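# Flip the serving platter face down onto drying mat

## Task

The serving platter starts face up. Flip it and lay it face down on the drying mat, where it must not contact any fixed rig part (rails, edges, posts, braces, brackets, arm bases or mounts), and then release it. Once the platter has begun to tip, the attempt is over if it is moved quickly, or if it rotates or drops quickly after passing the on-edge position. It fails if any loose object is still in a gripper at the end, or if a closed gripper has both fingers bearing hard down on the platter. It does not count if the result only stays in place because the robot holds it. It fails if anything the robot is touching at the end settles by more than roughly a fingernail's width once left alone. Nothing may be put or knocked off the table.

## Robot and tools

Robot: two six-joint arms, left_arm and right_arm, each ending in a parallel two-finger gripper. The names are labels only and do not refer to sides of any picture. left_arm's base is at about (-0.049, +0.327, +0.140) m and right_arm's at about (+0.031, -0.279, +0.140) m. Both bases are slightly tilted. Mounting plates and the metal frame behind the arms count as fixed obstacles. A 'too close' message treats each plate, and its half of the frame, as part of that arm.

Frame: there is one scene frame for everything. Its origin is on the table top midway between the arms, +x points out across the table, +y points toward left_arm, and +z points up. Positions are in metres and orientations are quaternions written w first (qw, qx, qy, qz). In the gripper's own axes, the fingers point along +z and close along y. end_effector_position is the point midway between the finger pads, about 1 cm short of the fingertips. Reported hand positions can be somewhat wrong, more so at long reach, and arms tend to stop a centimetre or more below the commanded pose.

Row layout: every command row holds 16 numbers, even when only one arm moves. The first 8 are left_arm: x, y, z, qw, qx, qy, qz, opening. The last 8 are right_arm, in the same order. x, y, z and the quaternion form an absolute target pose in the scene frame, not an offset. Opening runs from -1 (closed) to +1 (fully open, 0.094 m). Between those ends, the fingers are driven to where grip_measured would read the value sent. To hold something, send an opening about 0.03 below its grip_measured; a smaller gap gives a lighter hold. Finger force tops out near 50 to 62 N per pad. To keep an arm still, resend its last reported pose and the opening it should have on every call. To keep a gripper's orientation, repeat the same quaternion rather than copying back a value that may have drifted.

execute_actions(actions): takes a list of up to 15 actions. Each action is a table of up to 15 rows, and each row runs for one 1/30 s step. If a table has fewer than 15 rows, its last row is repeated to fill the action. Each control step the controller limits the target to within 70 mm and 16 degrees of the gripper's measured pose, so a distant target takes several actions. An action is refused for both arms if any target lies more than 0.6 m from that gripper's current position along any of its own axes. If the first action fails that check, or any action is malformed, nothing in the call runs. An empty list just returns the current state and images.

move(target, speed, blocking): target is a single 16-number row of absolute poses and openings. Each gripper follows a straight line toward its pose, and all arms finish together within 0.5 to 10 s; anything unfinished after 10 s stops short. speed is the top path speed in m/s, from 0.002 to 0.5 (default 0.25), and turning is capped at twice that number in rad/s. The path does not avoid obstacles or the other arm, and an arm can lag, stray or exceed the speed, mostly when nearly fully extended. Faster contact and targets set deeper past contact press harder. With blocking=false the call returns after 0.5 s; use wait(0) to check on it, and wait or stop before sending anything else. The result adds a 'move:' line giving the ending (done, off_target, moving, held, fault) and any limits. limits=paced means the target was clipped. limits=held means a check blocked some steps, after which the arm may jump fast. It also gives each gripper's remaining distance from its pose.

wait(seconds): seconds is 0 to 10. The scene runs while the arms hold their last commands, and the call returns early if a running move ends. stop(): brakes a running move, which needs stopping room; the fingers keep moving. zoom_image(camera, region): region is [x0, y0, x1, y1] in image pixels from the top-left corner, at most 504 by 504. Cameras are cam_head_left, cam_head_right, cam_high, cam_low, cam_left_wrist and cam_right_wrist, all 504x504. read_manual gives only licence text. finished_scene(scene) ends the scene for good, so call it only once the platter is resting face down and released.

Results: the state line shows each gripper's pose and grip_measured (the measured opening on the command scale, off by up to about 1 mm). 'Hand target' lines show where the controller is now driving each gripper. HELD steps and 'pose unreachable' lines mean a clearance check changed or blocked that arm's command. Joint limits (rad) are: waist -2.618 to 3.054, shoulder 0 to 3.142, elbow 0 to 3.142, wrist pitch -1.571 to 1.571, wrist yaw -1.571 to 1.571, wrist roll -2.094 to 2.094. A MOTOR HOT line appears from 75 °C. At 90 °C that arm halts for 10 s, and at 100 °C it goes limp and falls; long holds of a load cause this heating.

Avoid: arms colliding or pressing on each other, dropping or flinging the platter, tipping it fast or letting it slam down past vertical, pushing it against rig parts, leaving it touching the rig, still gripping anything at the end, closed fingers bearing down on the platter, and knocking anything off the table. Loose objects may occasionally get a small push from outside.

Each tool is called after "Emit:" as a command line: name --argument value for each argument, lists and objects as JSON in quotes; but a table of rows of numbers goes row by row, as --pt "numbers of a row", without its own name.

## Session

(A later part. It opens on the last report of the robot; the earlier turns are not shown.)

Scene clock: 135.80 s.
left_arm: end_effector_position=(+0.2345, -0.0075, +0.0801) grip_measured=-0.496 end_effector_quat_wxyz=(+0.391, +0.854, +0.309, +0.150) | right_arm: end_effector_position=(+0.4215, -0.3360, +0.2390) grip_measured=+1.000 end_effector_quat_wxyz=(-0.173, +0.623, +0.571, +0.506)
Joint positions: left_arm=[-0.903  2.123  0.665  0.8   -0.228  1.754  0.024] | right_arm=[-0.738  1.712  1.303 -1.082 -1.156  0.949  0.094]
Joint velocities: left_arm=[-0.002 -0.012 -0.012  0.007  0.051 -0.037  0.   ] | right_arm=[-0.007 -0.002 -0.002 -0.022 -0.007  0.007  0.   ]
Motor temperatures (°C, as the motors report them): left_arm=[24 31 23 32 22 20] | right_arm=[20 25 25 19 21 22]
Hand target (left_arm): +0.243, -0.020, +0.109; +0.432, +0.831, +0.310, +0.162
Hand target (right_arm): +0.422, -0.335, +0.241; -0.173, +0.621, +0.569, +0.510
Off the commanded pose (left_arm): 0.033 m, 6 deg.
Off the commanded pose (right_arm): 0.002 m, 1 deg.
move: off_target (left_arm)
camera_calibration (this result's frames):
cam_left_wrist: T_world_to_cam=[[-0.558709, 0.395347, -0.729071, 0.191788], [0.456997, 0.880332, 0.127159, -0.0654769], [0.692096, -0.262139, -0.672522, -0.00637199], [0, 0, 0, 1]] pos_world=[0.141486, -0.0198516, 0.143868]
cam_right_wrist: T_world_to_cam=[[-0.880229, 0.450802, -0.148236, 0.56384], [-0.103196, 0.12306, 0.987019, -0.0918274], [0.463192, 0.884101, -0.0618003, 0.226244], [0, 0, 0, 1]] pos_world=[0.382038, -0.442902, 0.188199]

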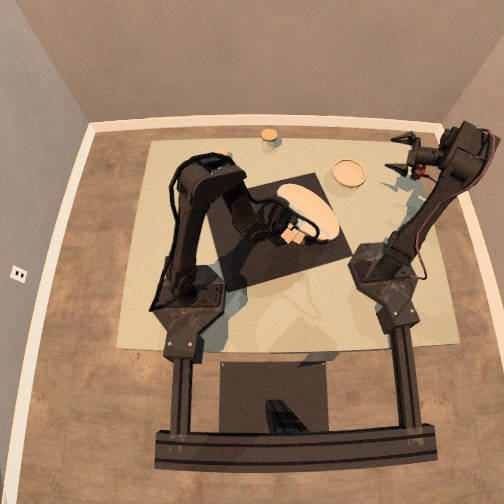

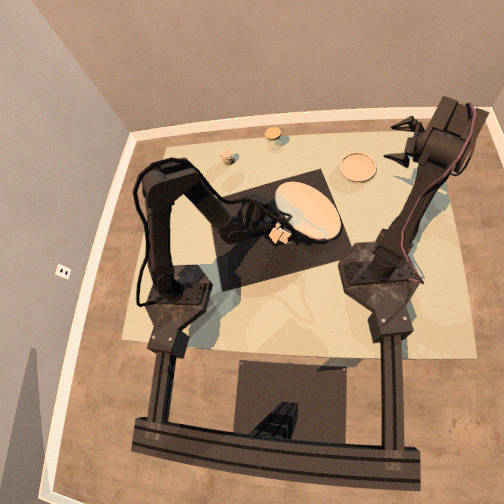

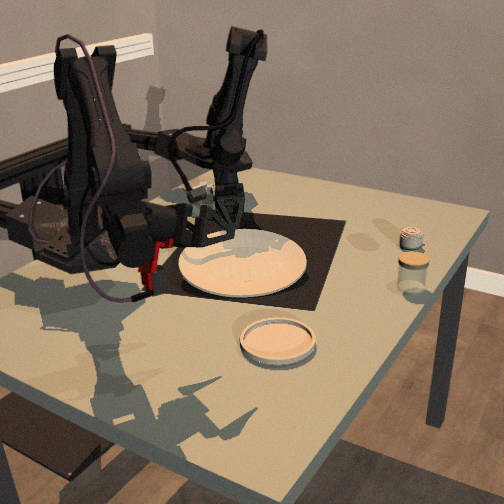

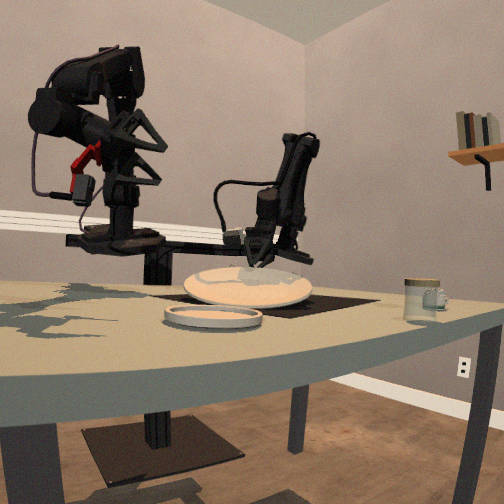

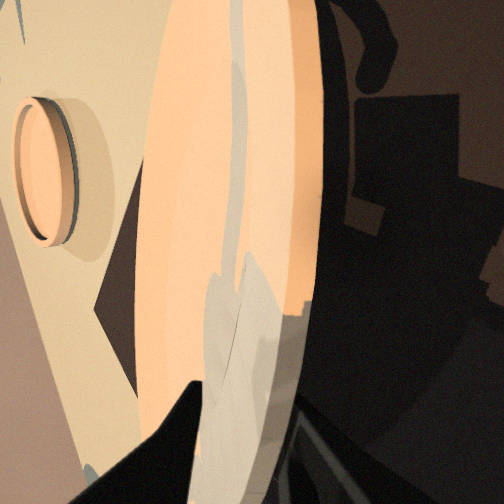

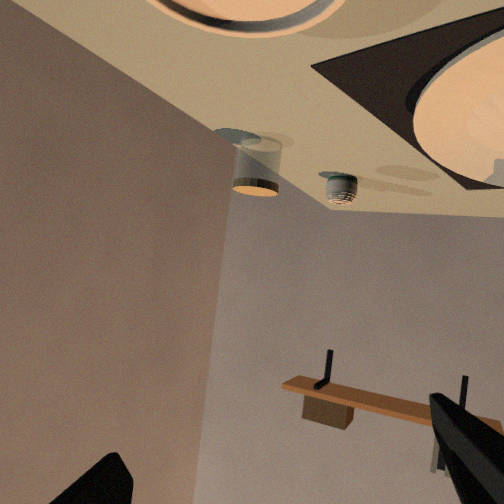

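Emit:
move --target '[0.266,-0.046,0.14,0.4325,0.8309,0.3106,0.1617,-0.5,0.4223,-0.3355,0.2408,-0.173,0.621,0.569,0.510,1]' --speed 0.03

Emit:
zoom_image --camera "cam_high" --region '[150, 170, 330, 310]'

Scene clock: 145.63 s.
left_arm: end_effector_position=(+0.2646, -0.0408, +0.1281) grip_measured=-0.497 end_effector_quat_wxyz=(+0.426, +0.835, +0.308, +0.162) | right_arm: end_effector_position=(+0.4214, -0.3361, +0.2388) grip_measured=+1.000 end_effector_quat_wxyz=(-0.173, +0.623, +0.571, +0.505)
Joint positions: left_arm=[-0.923  2.056  0.807  0.672 -0.234  1.749  0.024] | right_arm=[-0.738  1.712  1.303 -1.082 -1.155  0.949  0.094]
Joint velocities: left_arm=[ 0.007  0.002 -0.007 -0.095 -0.051 -0.022  0.001] | right_arm=[-0.017 -0.007 -0.027 -0.037  0.022 -0.007  0.   ]
Motor temperatures (°C, as the motors report them): left_arm=[24 31 23 32 22 20] | right_arm=[20 25 25 19 21 22]
Hand target (left_arm): +0.266, -0.047, +0.139; +0.433, +0.831, +0.309, +0.162
Hand target (right_arm): +0.422, -0.335, +0.241; -0.173, +0.621, +0.569, +0.510
Off the commanded pose (left_arm): 0.013 m, 1 deg.
Off the commanded pose (right_arm): 0.002 m, 1 deg.
move: off_target (left_arm)
camera_calibration (this result's frames):
cam_left_wrist: T_world_to_cam=[[-0.526315, 0.339217, -0.779695, 0.25235], [0.442779, 0.892176, 0.089266, -0.0470222], [0.725906, -0.298251, -0.619764, -0.0208667], [0, 0, 0, 1]] pos_world=[0.168784, -0.0498731, 0.188021]
cam_right_wrist: T_world_to_cam=[[-0.880482, 0.450365, -0.148062, 0.563664], [-0.102407, 0.124259, 0.986951, -0.0915051], [0.462887, 0.884155, -0.0632874, 0.226844], [0, 0, 0, 1]] pos_world=[0.381922, -0.44305, 0.188125]

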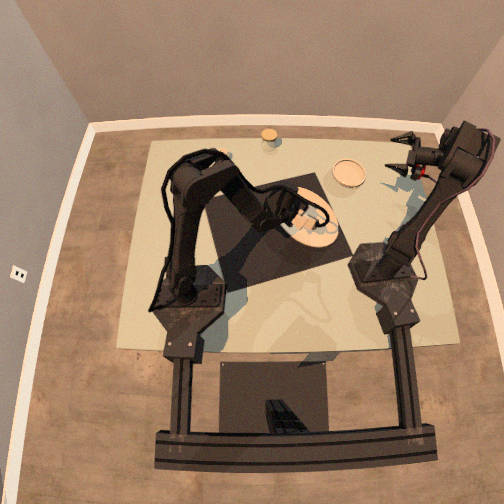

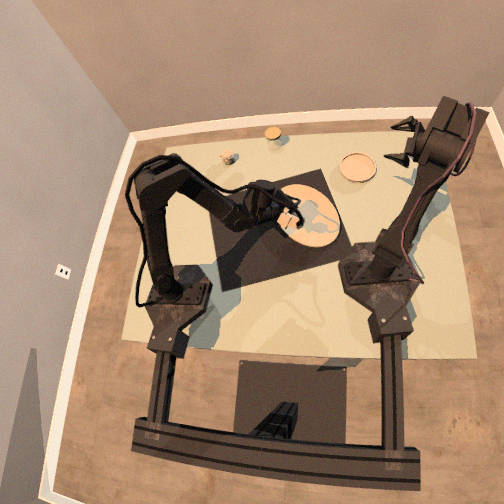

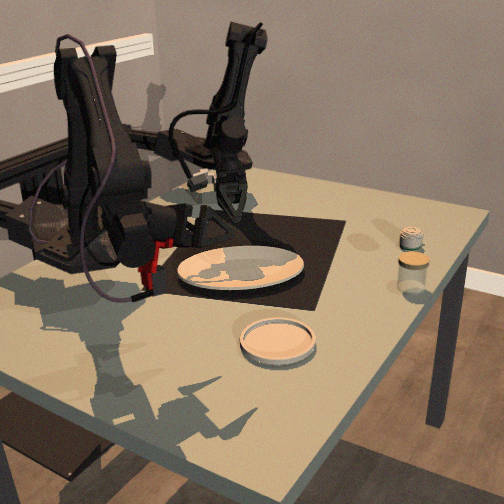

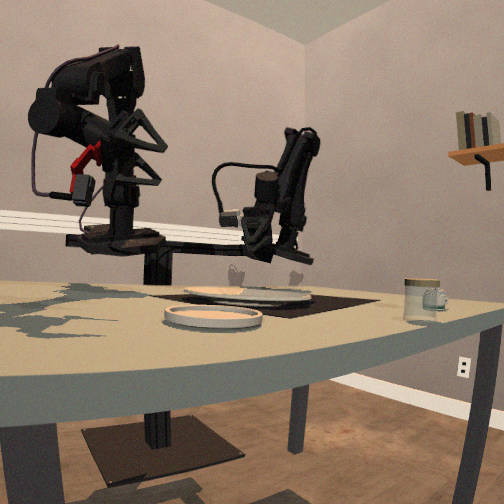

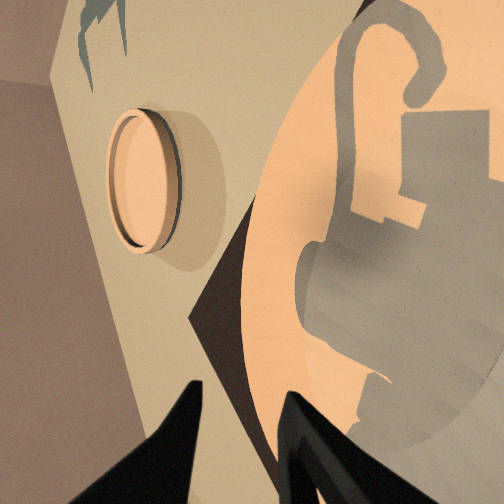

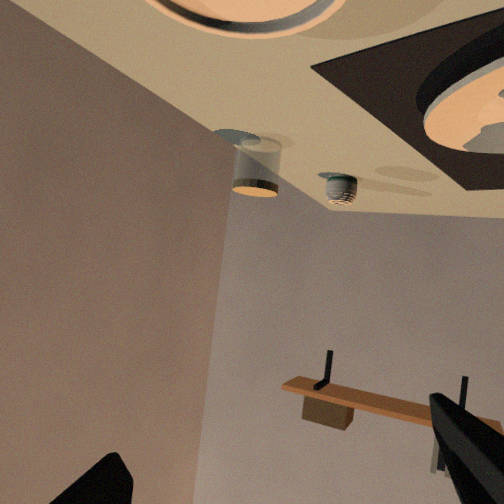

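Region (150, 170, 330, 310) of cam_high's 504x504 image, scaled by 2.800, with more detail than that image has.

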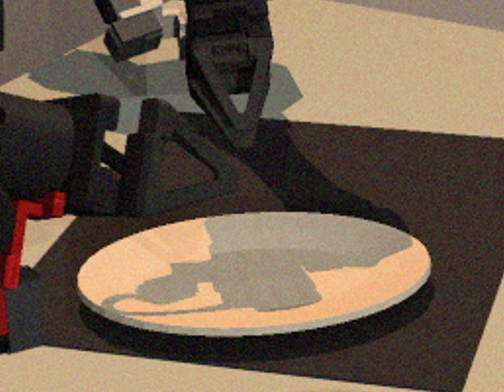

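Emit:
move --target '[0.20,0.028,0.07,0.4325,0.8309,0.3106,0.1617,-0.4,0.4223,-0.3355,0.2408,-0.173,0.621,0.569,0.510,1]' --speed 0.15

Emit:
move --target '[0.21,0.017,0.022,0.4325,0.8309,0.3106,0.1617,-0.4,0.4223,-0.3355,0.2408,-0.173,0.621,0.569,0.510,1]' --speed 0.06

Scene clock: 154.90 s.
left_arm: end_effector_position=(+0.2064, +0.0244, +0.0808) grip_measured=-0.403 end_effector_quat_wxyz=(+0.442, +0.823, +0.314, +0.170) | right_arm: end_effector_position=(+0.4214, -0.3361, +0.2387) grip_measured=+1.000 end_effector_quat_wxyz=(-0.172, +0.624, +0.572, +0.505)
Joint positions: left_arm=[-0.913  2.197  0.431  1.232 -0.231  1.749  0.028] | right_arm=[-0.738  1.712  1.303 -1.082 -1.154  0.949  0.094]
Joint velocities: left_arm=[ 0.007 -0.012 -0.012  0.022  0.007 -0.022 -0.002] | right_arm=[ 0.017 -0.017 -0.012 -0.022 -0.037 -0.066  0.   ]
Motor temperatures (°C, as the motors report them): left_arm=[24 30 23 31 22 20] | right_arm=[20 25 25 19 21 22]
Hand target (left_arm): +0.200, +0.029, +0.072; +0.432, +0.831, +0.311, +0.162
Hand target (right_arm): +0.422, -0.335, +0.241; -0.173, +0.621, +0.569, +0.510
Off the commanded pose (left_arm): 0.013 m, 2 deg.
Off the commanded pose (right_arm): 0.002 m, 1 deg.
move: off_target (left_arm)
camera_calibration (this result's frames):
cam_left_wrist: T_world_to_cam=[[-0.514572, 0.303915, -0.80178, 0.162918], [0.424645, 0.902678, 0.0696285, -0.0700294], [0.744911, -0.304644, -0.593549, 0.00563281], [0, 0, 0, 1]] pos_world=[0.109375, 0.0154169, 0.138844]
cam_right_wrist: T_world_to_cam=[[-0.880608, 0.450147, -0.147975, 0.563575], [-0.102013, 0.124859, 0.986916, -0.0913436], [0.462733, 0.884182, -0.0640308, 0.227144], [0, 0, 0, 1]] pos_world=[0.381864, -0.443124, 0.188088]

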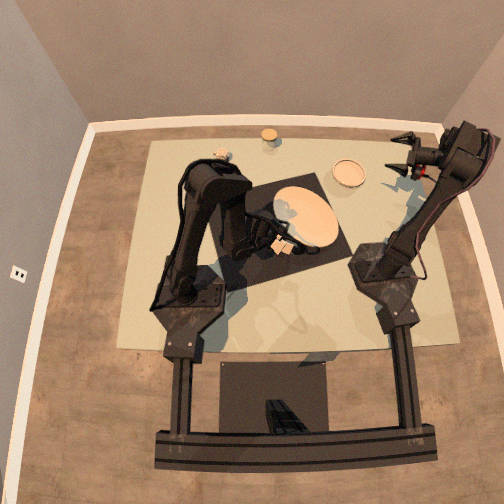

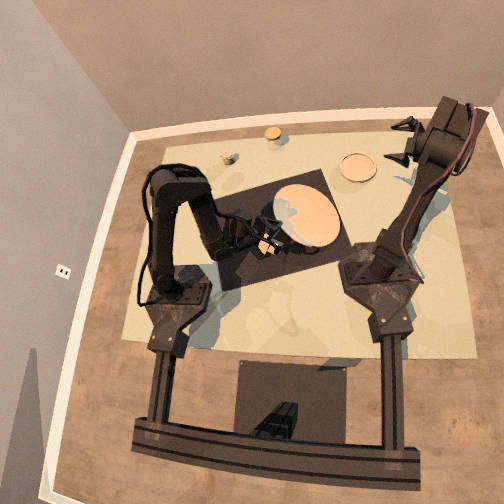

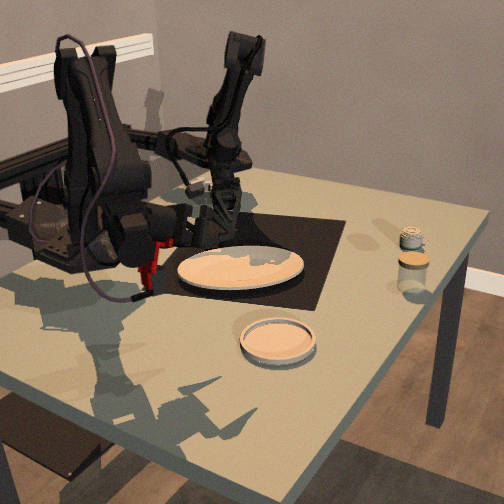

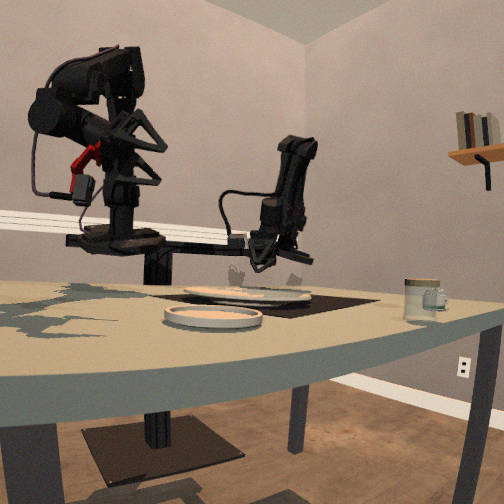

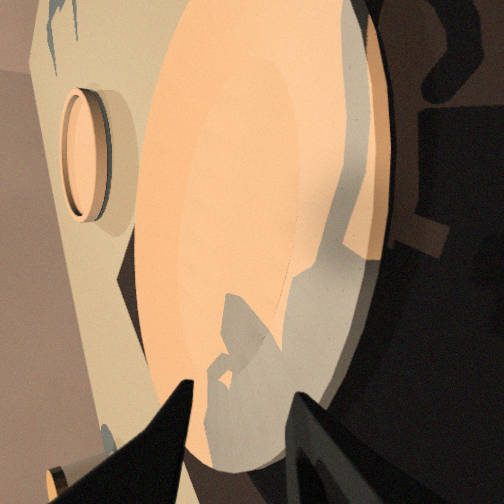

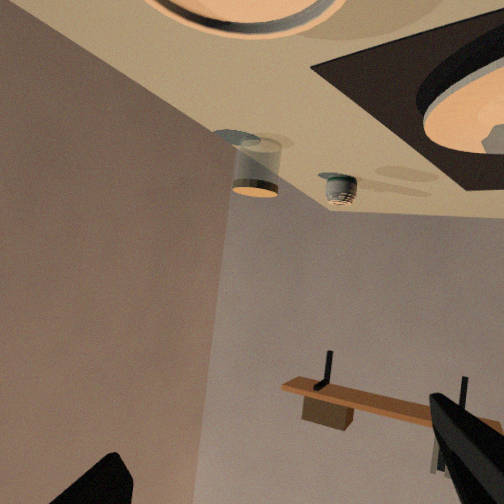

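Scene clock: 156.17 s.
left_arm: end_effector_position=(+0.2072, +0.0225, +0.0240) grip_measured=-0.403 end_effector_quat_wxyz=(+0.426, +0.832, +0.314, +0.164) | right_arm: end_effector_position=(+0.4213, -0.3362, +0.2385) grip_measured=+1.000 end_effector_quat_wxyz=(-0.172, +0.624, +0.572, +0.504)
Joint positions: left_arm=[-0.857  2.467  0.529  1.372 -0.186  1.778  0.028] | right_arm=[-0.738  1.712  1.303 -1.082 -1.153  0.949  0.094]
Joint velocities: left_arm=[-0.002  0.007 -0.002  0.022  0.007  0.007  0.001] | right_arm=[ 0.002  0.007 -0.002 -0.007 -0.037 -0.007  0.   ]
Motor temperatures (°C, as the motors report them): left_arm=[24 30 23 31 22 20] | right_arm=[20 25 25 19 21 22]
Hand target (left_arm): +0.209, +0.018, +0.022; +0.433, +0.831, +0.311, +0.161
Hand target (right_arm): +0.422, -0.336, +0.241; -0.173, +0.621, +0.569, +0.510
Off the commanded pose (left_arm): 0.007 m, 1 deg.
Off the commanded pose (right_arm): 0.003 m, 1 deg.
move: done
camera_calibration (this result's frames):
cam_left_wrist: T_world_to_cam=[[-0.530615, 0.330816, -0.78039, 0.120603], [0.432376, 0.897536, 0.0864876, -0.0666544], [0.729039, -0.29153, -0.619283, -0.0255709], [0, 0, 0, 1]] pos_world=[0.111456, 0.0124726, 0.0840466]
cam_right_wrist: T_world_to_cam=[[-0.880798, 0.44982, -0.147843, 0.563443], [-0.101422, 0.125758, 0.986863, -0.091101], [0.462503, 0.884221, -0.065146, 0.227594], [0, 0, 0, 1]] pos_world=[0.381777, -0.443234, 0.188032]

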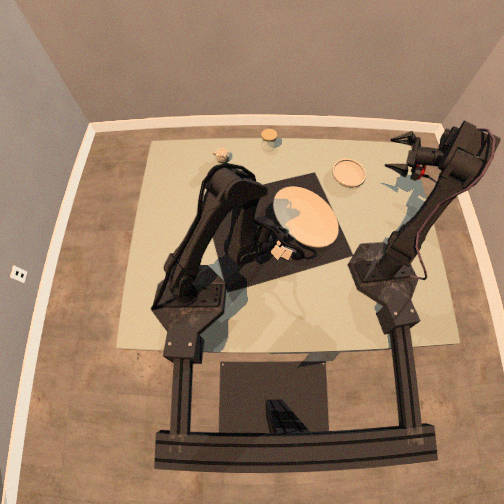

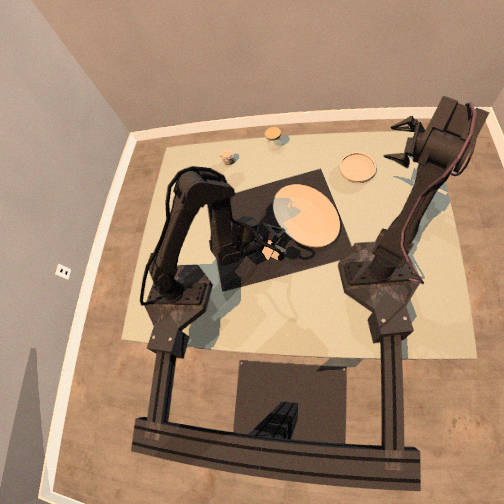

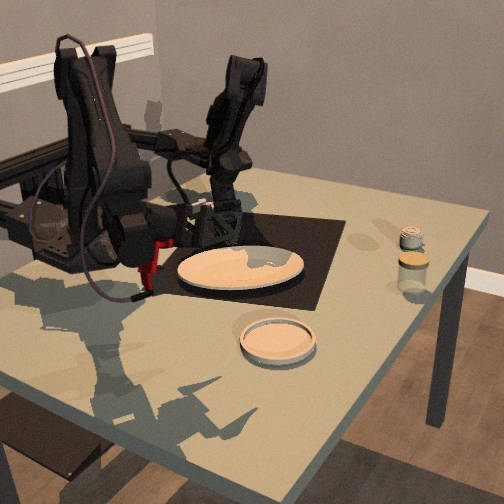

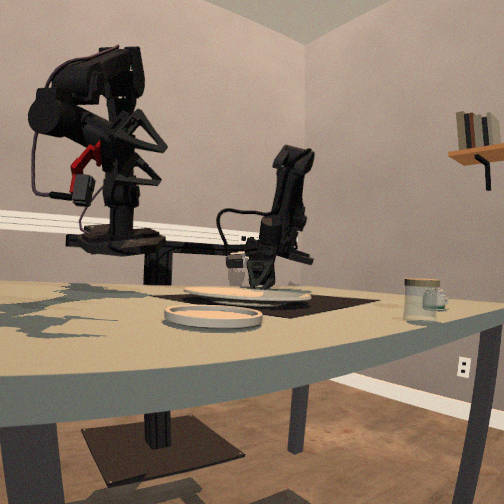

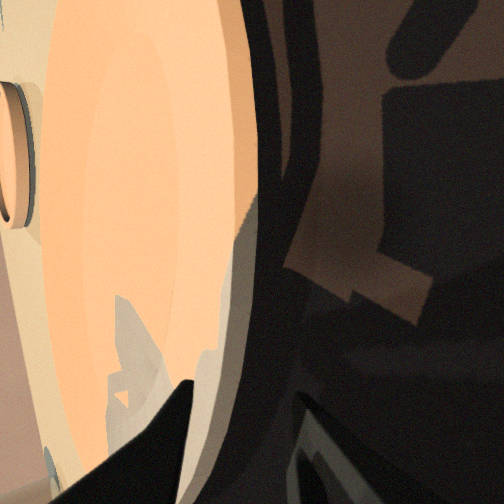

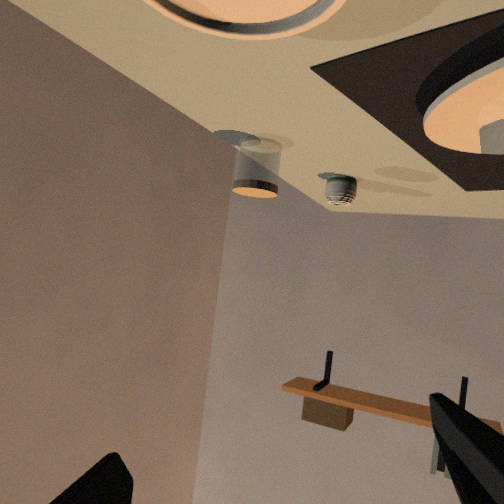

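Emit:
move --target '[0.252,-0.031,0.025,0.4894,0.7986,0.2986,0.183,-0.4,0.4223,-0.3355,0.2408,-0.173,0.621,0.569,0.510,1]' --speed 0.035

Emit:
zoom_image --camera "cam_high" --region '[150, 170, 330, 310]'

Scene clock: 164.93 s.
left_arm: end_effector_position=(+0.2436, -0.0181, +0.0181) grip_measured=-0.403 end_effector_quat_wxyz=(+0.468, +0.809, +0.307, +0.183) | right_arm: end_effector_position=(+0.4212, -0.3363, +0.2383) grip_measured=+1.000 end_effector_quat_wxyz=(-0.172, +0.624, +0.572, +0.504)
Joint positions: left_arm=[-0.835  2.576  0.738  1.378 -0.151  1.805  0.028] | right_arm=[-0.738  1.712  1.303 -1.082 -1.151  0.949  0.094]
Joint velocities: left_arm=[-0.012 -0.012  0.002 -0.022 -0.022 -0.051  0.002] | right_arm=[ 0.007 -0.007 -0.012  0.037  0.022  0.007  0.   ]
Motor temperatures (°C, as the motors report them): left_arm=[24 29 23 31 22 20] | right_arm=[20 26 25 19 21 22]
Hand target (left_arm): +0.251, -0.030, +0.024; +0.489, +0.799, +0.298, +0.183
Hand target (right_arm): +0.422, -0.335, +0.241; -0.173, +0.621, +0.569, +0.510
Off the commanded pose (left_arm): 0.017 m, 3 deg.
Off the commanded pose (right_arm): 0.003 m, 1 deg.
move: off_target (left_arm)
camera_calibration (this result's frames):
cam_left_wrist: T_world_to_cam=[[-0.475159, 0.267089, -0.838384, 0.135186], [0.422754, 0.904936, 0.0486928, -0.042271], [0.771689, -0.331293, -0.542901, -0.0801621], [0, 0, 0, 1]] pos_world=[0.143965, -0.0244114, 0.0718761]
cam_right_wrist: T_world_to_cam=[[-0.880987, 0.449493, -0.147711, 0.56331], [-0.100831, 0.126658, 0.986808, -0.0908578], [0.462272, 0.884259, -0.066261, 0.228043], [0, 0, 0, 1]] pos_world=[0.38169, -0.443346, 0.187977]

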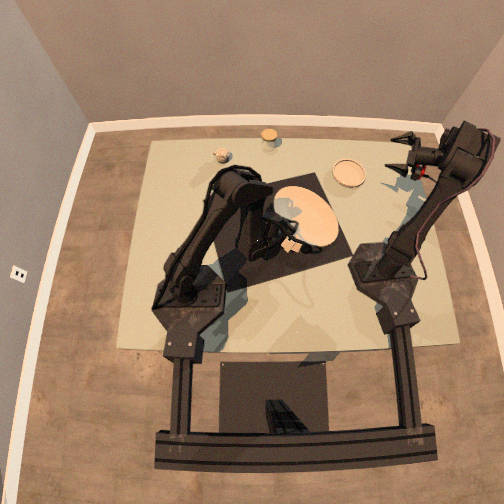

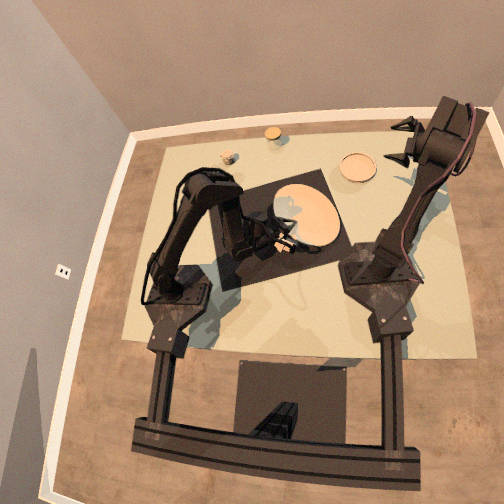

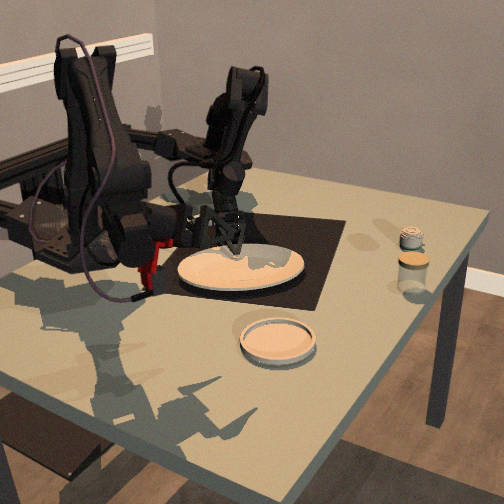

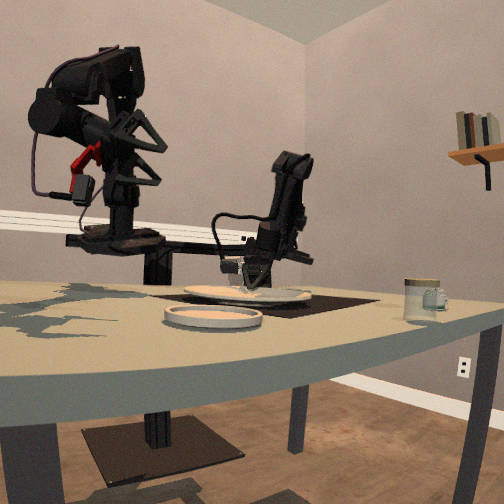

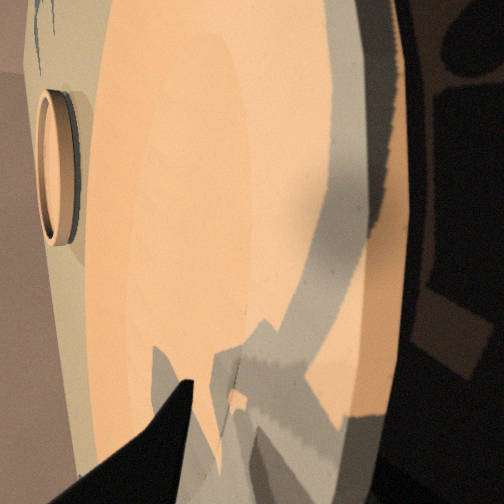

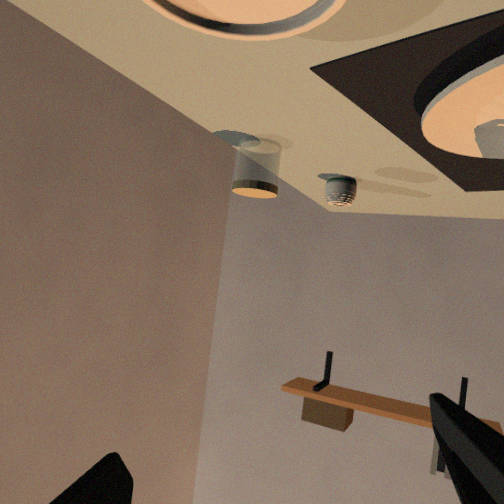

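Region (150, 170, 330, 310) of cam_high's 504x504 image, scaled by 2.800, with more detail than that image has.

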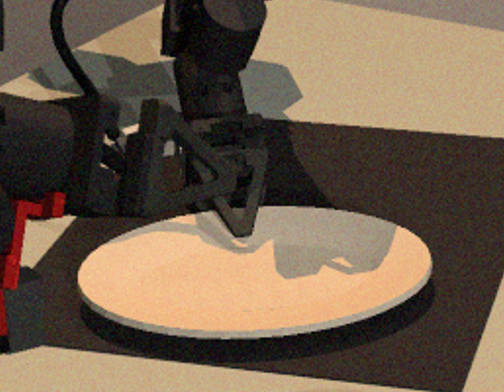

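Emit:
execute_actions --actions '[[[0.251,-0.03,0.032,0.4894,0.7986,0.2986,0.183,-0.55,0.4223,-0.3355,0.2408,-0.173,0.621,0.569,0.510,1]],[[0.251,-0.03,0.042,0.4894,0.7986,0.2986,0.183,-0.65,0.4223,-0.3355,0.2408,-0.173,0.621,0.569,0.510,1]],[[0.251,-0.03,0.054,0.4894,0.7986,0.2986,0.183,-0.72,0.4223,-0.3355,0.2408,-0.173,0.621,0.569,0.510,1]],[[0.251,-0.03,0.066,0.4894,0.7986,0.2986,0.183,-0.78,0.4223,-0.3355,0.2408,-0.173,0.621,0.569,0.510,1]],[[0.251,-0.03,0.078,0.4894,0.7986,0.2986,0.183,-0.84,0.4223,-0.3355,0.2408,-0.173,0.621,0.569,0.510,1]],[[0.252,-0.031,0.09,0.4894,0.7986,0.2986,0.183,-0.9,0.4223,-0.3355,0.2408,-0.173,0.621,0.569,0.510,1]],[[0.253,-0.032,0.10,0.4894,0.7986,0.2986,0.183,-0.96,0.4223,-0.3355,0.2408,-0.173,0.621,0.569,0.510,1]]]'

Emit:
zoom_image --camera "cam_high" --region '[150, 170, 330, 310]'

Scene clock: 179.27 s.
left_arm: end_effector_position=(+0.2444, -0.0167, +0.0582) grip_measured=-0.867 end_effector_quat_wxyz=(+0.432, +0.833, +0.302, +0.169) | right_arm: end_effector_position=(+0.4212, -0.3363, +0.2383) grip_measured=+1.000 end_effector_quat_wxyz=(-0.172, +0.624, +0.572, +0.504)
Joint positions: left_arm=[-0.869  2.308  0.687  1.068 -0.188  1.795  0.006] | right_arm=[-0.738  1.712  1.303 -1.082 -1.151  0.949  0.094]
Joint velocities: left_arm=[-0.012 -0.017 -0.017  0.007 -0.007  0.007  0.   ] | right_arm=[-0.007  0.007 -0.022  0.051 -0.095 -0.007  0.   ]
Motor temperatures (°C, as the motors report them): left_arm=[24 30 23 32 23 20] | right_arm=[20 26 25 19 21 22]
Hand target (left_arm): +0.253, -0.032, +0.099; +0.489, +0.800, +0.298, +0.182
Hand target (right_arm): +0.422, -0.335, +0.241; -0.173, +0.621, +0.569, +0.510
Off the commanded pose (left_arm): 0.045 m, 8 deg.
Off the commanded pose (right_arm): 0.003 m, 1 deg.
Step readings (end_effector_position; steps 1 to 15: 1st action; 16 to 30: 2nd action; 31 to 45: 3rd action; 46 to 60: 4th action; 61 to 75: 5th action; 76 to 90: 6th action; 91 to 105: 7th action):
0: left_arm (+0.2436, -0.0182, +0.0181) | right_arm (+0.4212, -0.3363, +0.2383)
1: left_arm (+0.2431, -0.0179, +0.0173) | right_arm (+0.4212, -0.3363, +0.2383)
2: left_arm (+0.2426, -0.0175, +0.0162) | right_arm (+0.4212, -0.3363, +0.2383)
4: left_arm (+0.2423, -0.0173, +0.0156) | right_arm (+0.4212, -0.3363, +0.2383)
8: left_arm (+0.2423, -0.0173, +0.0156) | right_arm (+0.4212, -0.3363, +0.2383)
15: left_arm (+0.2423, -0.0173, +0.0156) | right_arm (+0.4212, -0.3363, +0.2383)
16: left_arm (+0.2422, -0.0172, +0.0153) | right_arm (+0.4212, -0.3363, +0.2383)
17: left_arm (+0.2417, -0.0169, +0.0145) | right_arm (+0.4212, -0.3363, +0.2383)
19: left_arm (+0.2425, -0.0172, +0.0157) | right_arm (+0.4212, -0.3363, +0.2383)
23: left_arm (+0.2426, -0.0172, +0.0160) | right_arm (+0.4212, -0.3363, +0.2383)
30: left_arm (+0.2425, -0.0172, +0.0159) | right_arm (+0.4212, -0.3363, +0.2383)
31: left_arm (+0.2430, -0.0173, +0.0178) | right_arm (+0.4212, -0.3363, +0.2383)
32: left_arm (+0.2443, -0.0183, +0.0233) | right_arm (+0.4212, -0.3363, +0.2383)
34: left_arm (+0.2467, -0.0201, +0.0307) | right_arm (+0.4212, -0.3363, +0.2383)
38: left_arm (+0.2467, -0.0201, +0.0310) | right_arm (+0.4212, -0.3363, +0.2383)
45: left_arm (+0.2464, -0.0200, +0.0305) | right_arm (+0.4212, -0.3363, +0.2383)
46: left_arm (+0.2463, -0.0200, +0.0311) | right_arm (+0.4212, -0.3363, +0.2383)
47: left_arm (+0.2466, -0.0203, +0.0330) | right_arm (+0.4212, -0.3363, +0.2383)
49: left_arm (+0.2478, -0.0214, +0.0394) | right_arm (+0.4212, -0.3363, +0.2383)
53: left_arm (+0.2484, -0.0222, +0.0432) | right_arm (+0.4212, -0.3363, +0.2383)
60: left_arm (+0.2479, -0.0218, +0.0421) | right_arm (+0.4212, -0.3363, +0.2383)
61: left_arm (+0.2477, -0.0216, +0.0427) | right_arm (+0.4212, -0.3363, +0.2383)
62: left_arm (+0.2471, -0.0207, +0.0437) | right_arm (+0.4212, -0.3363, +0.2383)
64: left_arm (+0.2477, -0.0211, +0.0489) | right_arm (+0.4212, -0.3363, +0.2383)
68: left_arm (+0.2488, -0.0216, +0.0526) | right_arm (+0.4212, -0.3363, +0.2383)
75: left_arm (+0.2477, -0.0209, +0.0505) | right_arm (+0.4212, -0.3363, +0.2383)
76: left_arm (+0.2477, -0.0210, +0.0511) | right_arm (+0.4212, -0.3363, +0.2383)
77: left_arm (+0.2483, -0.0212, +0.0530) | right_arm (+0.4212, -0.3363, +0.2383)
79: left_arm (+0.2475, -0.0202, +0.0540) | right_arm (+0.4212, -0.3363, +0.2383)
83: left_arm (+0.2464, -0.0192, +0.0544) | right_arm (+0.4212, -0.3363, +0.2383)
90: left_arm (+0.2464, -0.0191, +0.0544) | right_arm (+0.4212, -0.3363, +0.2383)
91: left_arm (+0.2465, -0.0192, +0.0551) | right_arm (+0.4212, -0.3363, +0.2383)
92: left_arm (+0.2464, -0.0190, +0.0563) | right_arm (+0.4212, -0.3363, +0.2383)
94: left_arm (+0.2453, -0.0177, +0.0573) | right_arm (+0.4212, -0.3363, +0.2383)
98: left_arm (+0.2444, -0.0168, +0.0580) | right_arm (+0.4212, -0.3363, +0.2383)
105: end_effector_position above
camera_calibration (this result's frames):
cam_left_wrist: T_world_to_cam=[[-0.508318, 0.338585, -0.791816, 0.175343], [0.446062, 0.890028, 0.0942253, -0.0544134], [0.736642, -0.305303, -0.603447, -0.0459835], [0, 0, 0, 1]] pos_world=[0.147275, -0.024978, 0.116218]
cam_right_wrist: T_world_to_cam=[[-0.880987, 0.449493, -0.147711, 0.56331], [-0.100831, 0.126658, 0.986808, -0.0908578], [0.462272, 0.884259, -0.066261, 0.228043], [0, 0, 0, 1]] pos_world=[0.38169, -0.443346, 0.187977]

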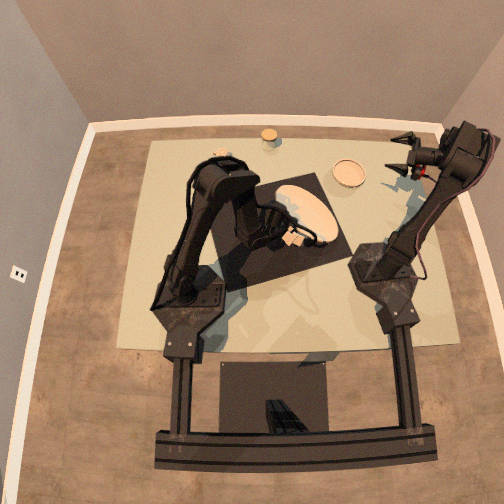

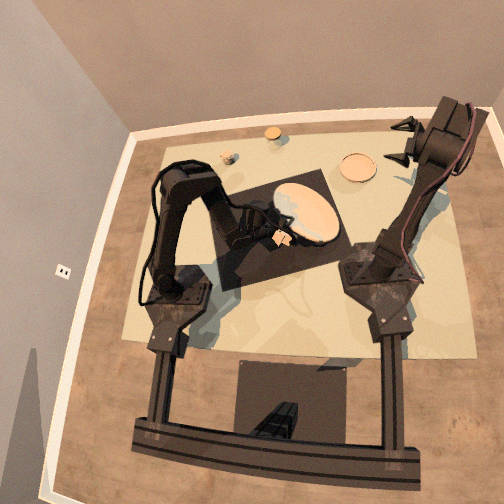

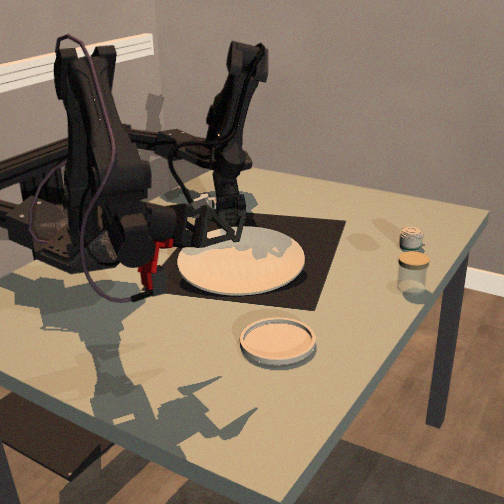

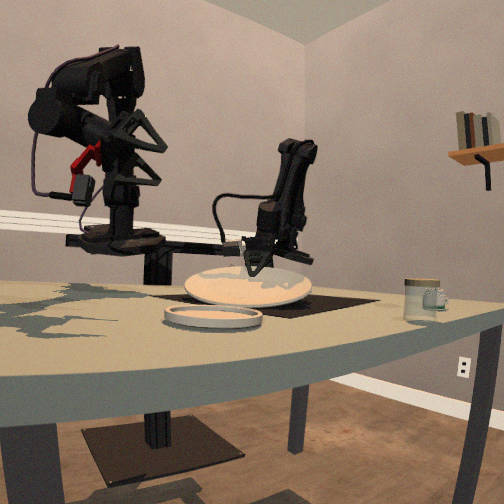

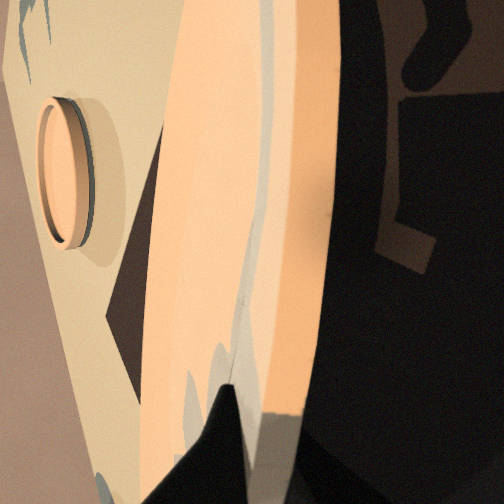

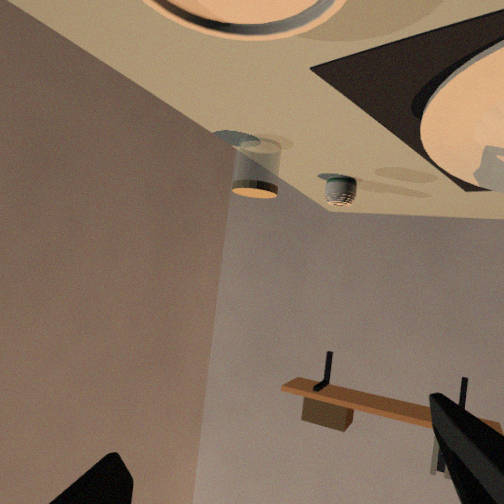

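Region (150, 170, 330, 310) of cam_high's 504x504 image, scaled by 2.800, with more detail than that image has.

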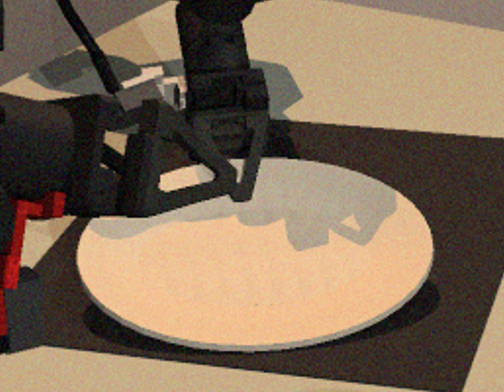

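Emit:
execute_actions --actions '[[[0.252,-0.027,0.108,0.4684,0.8112,0.3033,0.1751,-0.96,0.4223,-0.3355,0.2408,-0.173,0.621,0.569,0.510,1]],[[0.25,-0.021,0.118,0.447,0.8232,0.3078,0.1671,-0.96,0.4223,-0.3355,0.2408,-0.173,0.621,0.569,0.510,1]],[[0.245,-0.011,0.132,0.3959,0.8489,0.3174,0.148,-0.96,0.4223,-0.3355,0.2408,-0.173,0.621,0.569,0.510,1]],[[0.238,0,0.144,0.3509,0.8685,0.3247,0.1312,-0.96,0.4223,-0.3355,0.2408,-0.173,0.621,0.569,0.510,1]],[[0.2315,0.008,0.156,0.305,0.8857,0.3311,0.114,-0.96,0.4223,-0.3355,0.2408,-0.173,0.621,0.569,0.510,1]],[[0.225,0.016,0.167,0.266,0.8981,0.3358,0.0995,-0.96,0.4223,-0.3355,0.2408,-0.173,0.621,0.569,0.510,1]]]'

Scene clock: 211.20 s.
left_arm: end_effector_position=(+0.2067, +0.0380, +0.1283) grip_measured=-0.866 end_effector_quat_wxyz=(+0.209, +0.918, +0.328, +0.080) | right_arm: end_effector_position=(+0.4212, -0.3363, +0.2383) grip_measured=+1.000 end_effector_quat_wxyz=(-0.172, +0.624, +0.572, +0.504)
Joint positions: left_arm=[-0.955  1.785  0.867 -0.179 -0.297  1.606  0.006] | right_arm=[-0.738  1.712  1.303 -1.082 -1.151  0.949  0.094]
Joint velocities: left_arm=[-0.022 -0.017 -0.002 -0.007  0.051 -0.037  0.001] | right_arm=[-0.022 -0.007 -0.002  0.081  0.066 -0.037  0.   ]
Motor temperatures (°C, as the motors report them): left_arm=[24 33 23 37 23 20] | right_arm=[20 26 25 19 21 22]
Hand target (left_arm): +0.224, +0.017, +0.167; +0.266, +0.898, +0.336, +0.099
Hand target (right_arm): +0.422, -0.335, +0.241; -0.173, +0.621, +0.569, +0.510
Off the commanded pose (left_arm): 0.048 m, 7 deg.
Off the commanded pose (right_arm): 0.003 m, 1 deg.
Step readings (end_effector_position; steps 1 to 15: 1st action; 16 to 30: 2nd action; 31 to 45: 3rd action; 46 to 60: 4th action; 61 to 75: 5th action; 76 to 90: 6th action):
0: left_arm (+0.2443, -0.0167, +0.0581) | right_arm (+0.4212, -0.3363, +0.2383)
1: left_arm (+0.2441, -0.0163, +0.0588) | right_arm (+0.4212, -0.3363, +0.2383)
2: left_arm (+0.2440, -0.0155, +0.0611) | right_arm (+0.4212, -0.3363, +0.2383)
4: left_arm (+0.2434, -0.0136, +0.0655) | right_arm (+0.4212, -0.3363, +0.2383)
8: left_arm (+0.2416, -0.0109, +0.0662) | right_arm (+0.4212, -0.3363, +0.2383)
15: left_arm (+0.2414, -0.0107, +0.0667) | right_arm (+0.4212, -0.3363, +0.2383)
16: left_arm (+0.2411, -0.0100, +0.0672) | right_arm (+0.4212, -0.3363, +0.2383)
17: left_arm (+0.2407, -0.0091, +0.0698) | right_arm (+0.4212, -0.3363, +0.2383)
19: left_arm (+0.2398, -0.0067, +0.0745) | right_arm (+0.4212, -0.3363, +0.2383)
23: left_arm (+0.2378, -0.0034, +0.0754) | right_arm (+0.4212, -0.3363, +0.2383)
30: left_arm (+0.2374, -0.0032, +0.0759) | right_arm (+0.4212, -0.3363, +0.2383)
31: left_arm (+0.2363, -0.0017, +0.0767) | right_arm (+0.4212, -0.3363, +0.2383)
32: left_arm (+0.2353, +0.0002, +0.0807) | right_arm (+0.4212, -0.3363, +0.2383)
34: left_arm (+0.2325, +0.0048, +0.0891) | right_arm (+0.4212, -0.3363, +0.2383)
38: left_arm (+0.2274, +0.0123, +0.0900) | right_arm (+0.4212, -0.3363, +0.2383)
45: left_arm (+0.2263, +0.0132, +0.0913) | right_arm (+0.4212, -0.3363, +0.2383)
46: left_arm (+0.2260, +0.0136, +0.0926) | right_arm (+0.4212, -0.3363, +0.2383)
47: left_arm (+0.2255, +0.0145, +0.0959) | right_arm (+0.4212, -0.3363, +0.2383)
49: left_arm (+0.2238, +0.0174, +0.1025) | right_arm (+0.4212, -0.3363, +0.2383)
53: left_arm (+0.2200, +0.0225, +0.1039) | right_arm (+0.4212, -0.3363, +0.2383)
60: left_arm (+0.2196, +0.0228, +0.1048) | right_arm (+0.4212, -0.3363, +0.2383)
61: left_arm (+0.2194, +0.0232, +0.1060) | right_arm (+0.4212, -0.3363, +0.2383)
62: left_arm (+0.2193, +0.0234, +0.1090) | right_arm (+0.4212, -0.3363, +0.2383)
64: left_arm (+0.2186, +0.0243, +0.1155) | right_arm (+0.4212, -0.3363, +0.2383)
68: left_arm (+0.2143, +0.0293, +0.1162) | right_arm (+0.4212, -0.3363, +0.2383)
75: left_arm (+0.2137, +0.0298, +0.1176) | right_arm (+0.4212, -0.3363, +0.2383)
76: left_arm (+0.2134, +0.0303, +0.1186) | right_arm (+0.4212, -0.3363, +0.2383)
77: left_arm (+0.2133, +0.0303, +0.1212) | right_arm (+0.4212, -0.3363, +0.2383)
79: left_arm (+0.2122, +0.0316, +0.1263) | right_arm (+0.4212, -0.3363, +0.2383)
83: left_arm (+0.2079, +0.0366, +0.1273) | right_arm (+0.4212, -0.3363, +0.2383)
90: end_effector_position above
camera_calibration (this result's frames):
cam_left_wrist: T_world_to_cam=[[-0.709096, 0.580426, -0.40036, 0.175226], [0.516357, 0.814107, 0.265715, -0.126527], [0.480164, -0.0183111, -0.876987, 0.118004], [0, 0, 0, 1]] pos_world=[0.132924, 0.00346153, 0.207262]
cam_right_wrist: T_world_to_cam=[[-0.880987, 0.449493, -0.147711, 0.56331], [-0.100831, 0.126658, 0.986808, -0.0908578], [0.462272, 0.884259, -0.066261, 0.228043], [0, 0, 0, 1]] pos_world=[0.38169, -0.443346, 0.187977]

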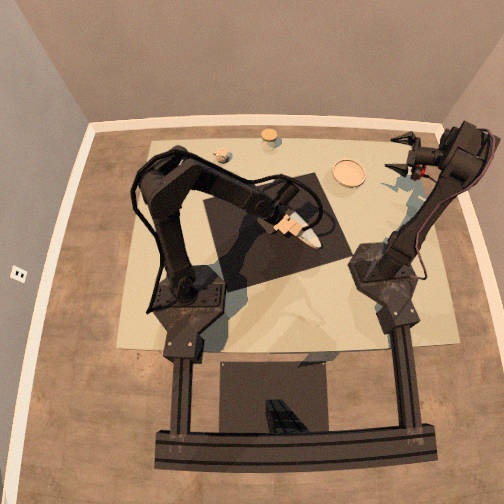

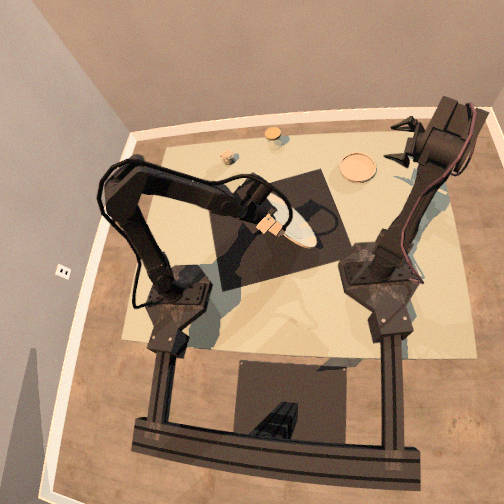

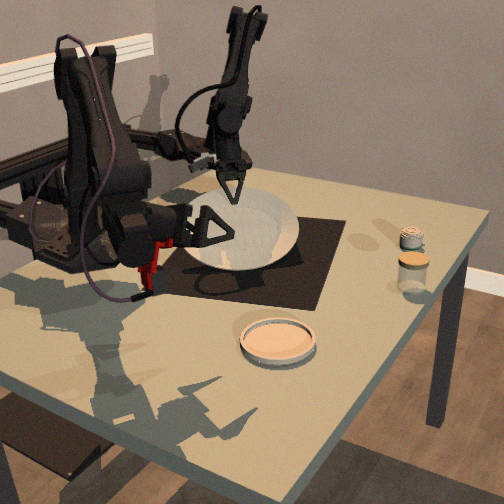

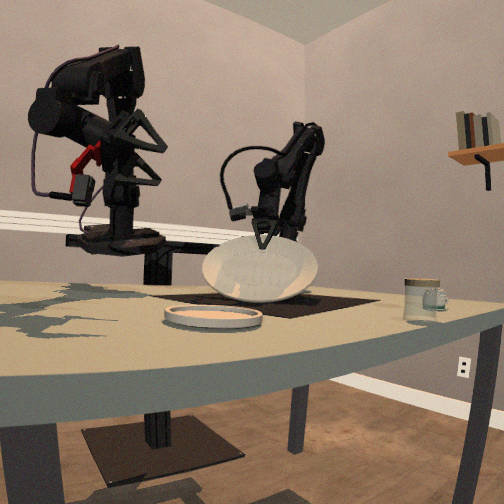

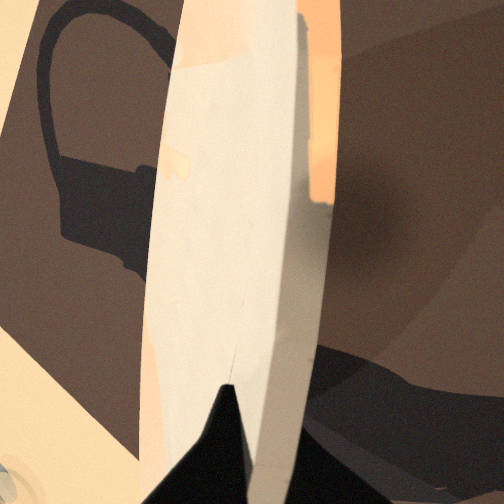

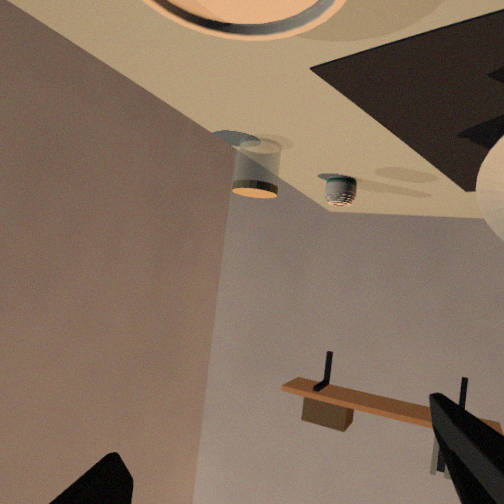

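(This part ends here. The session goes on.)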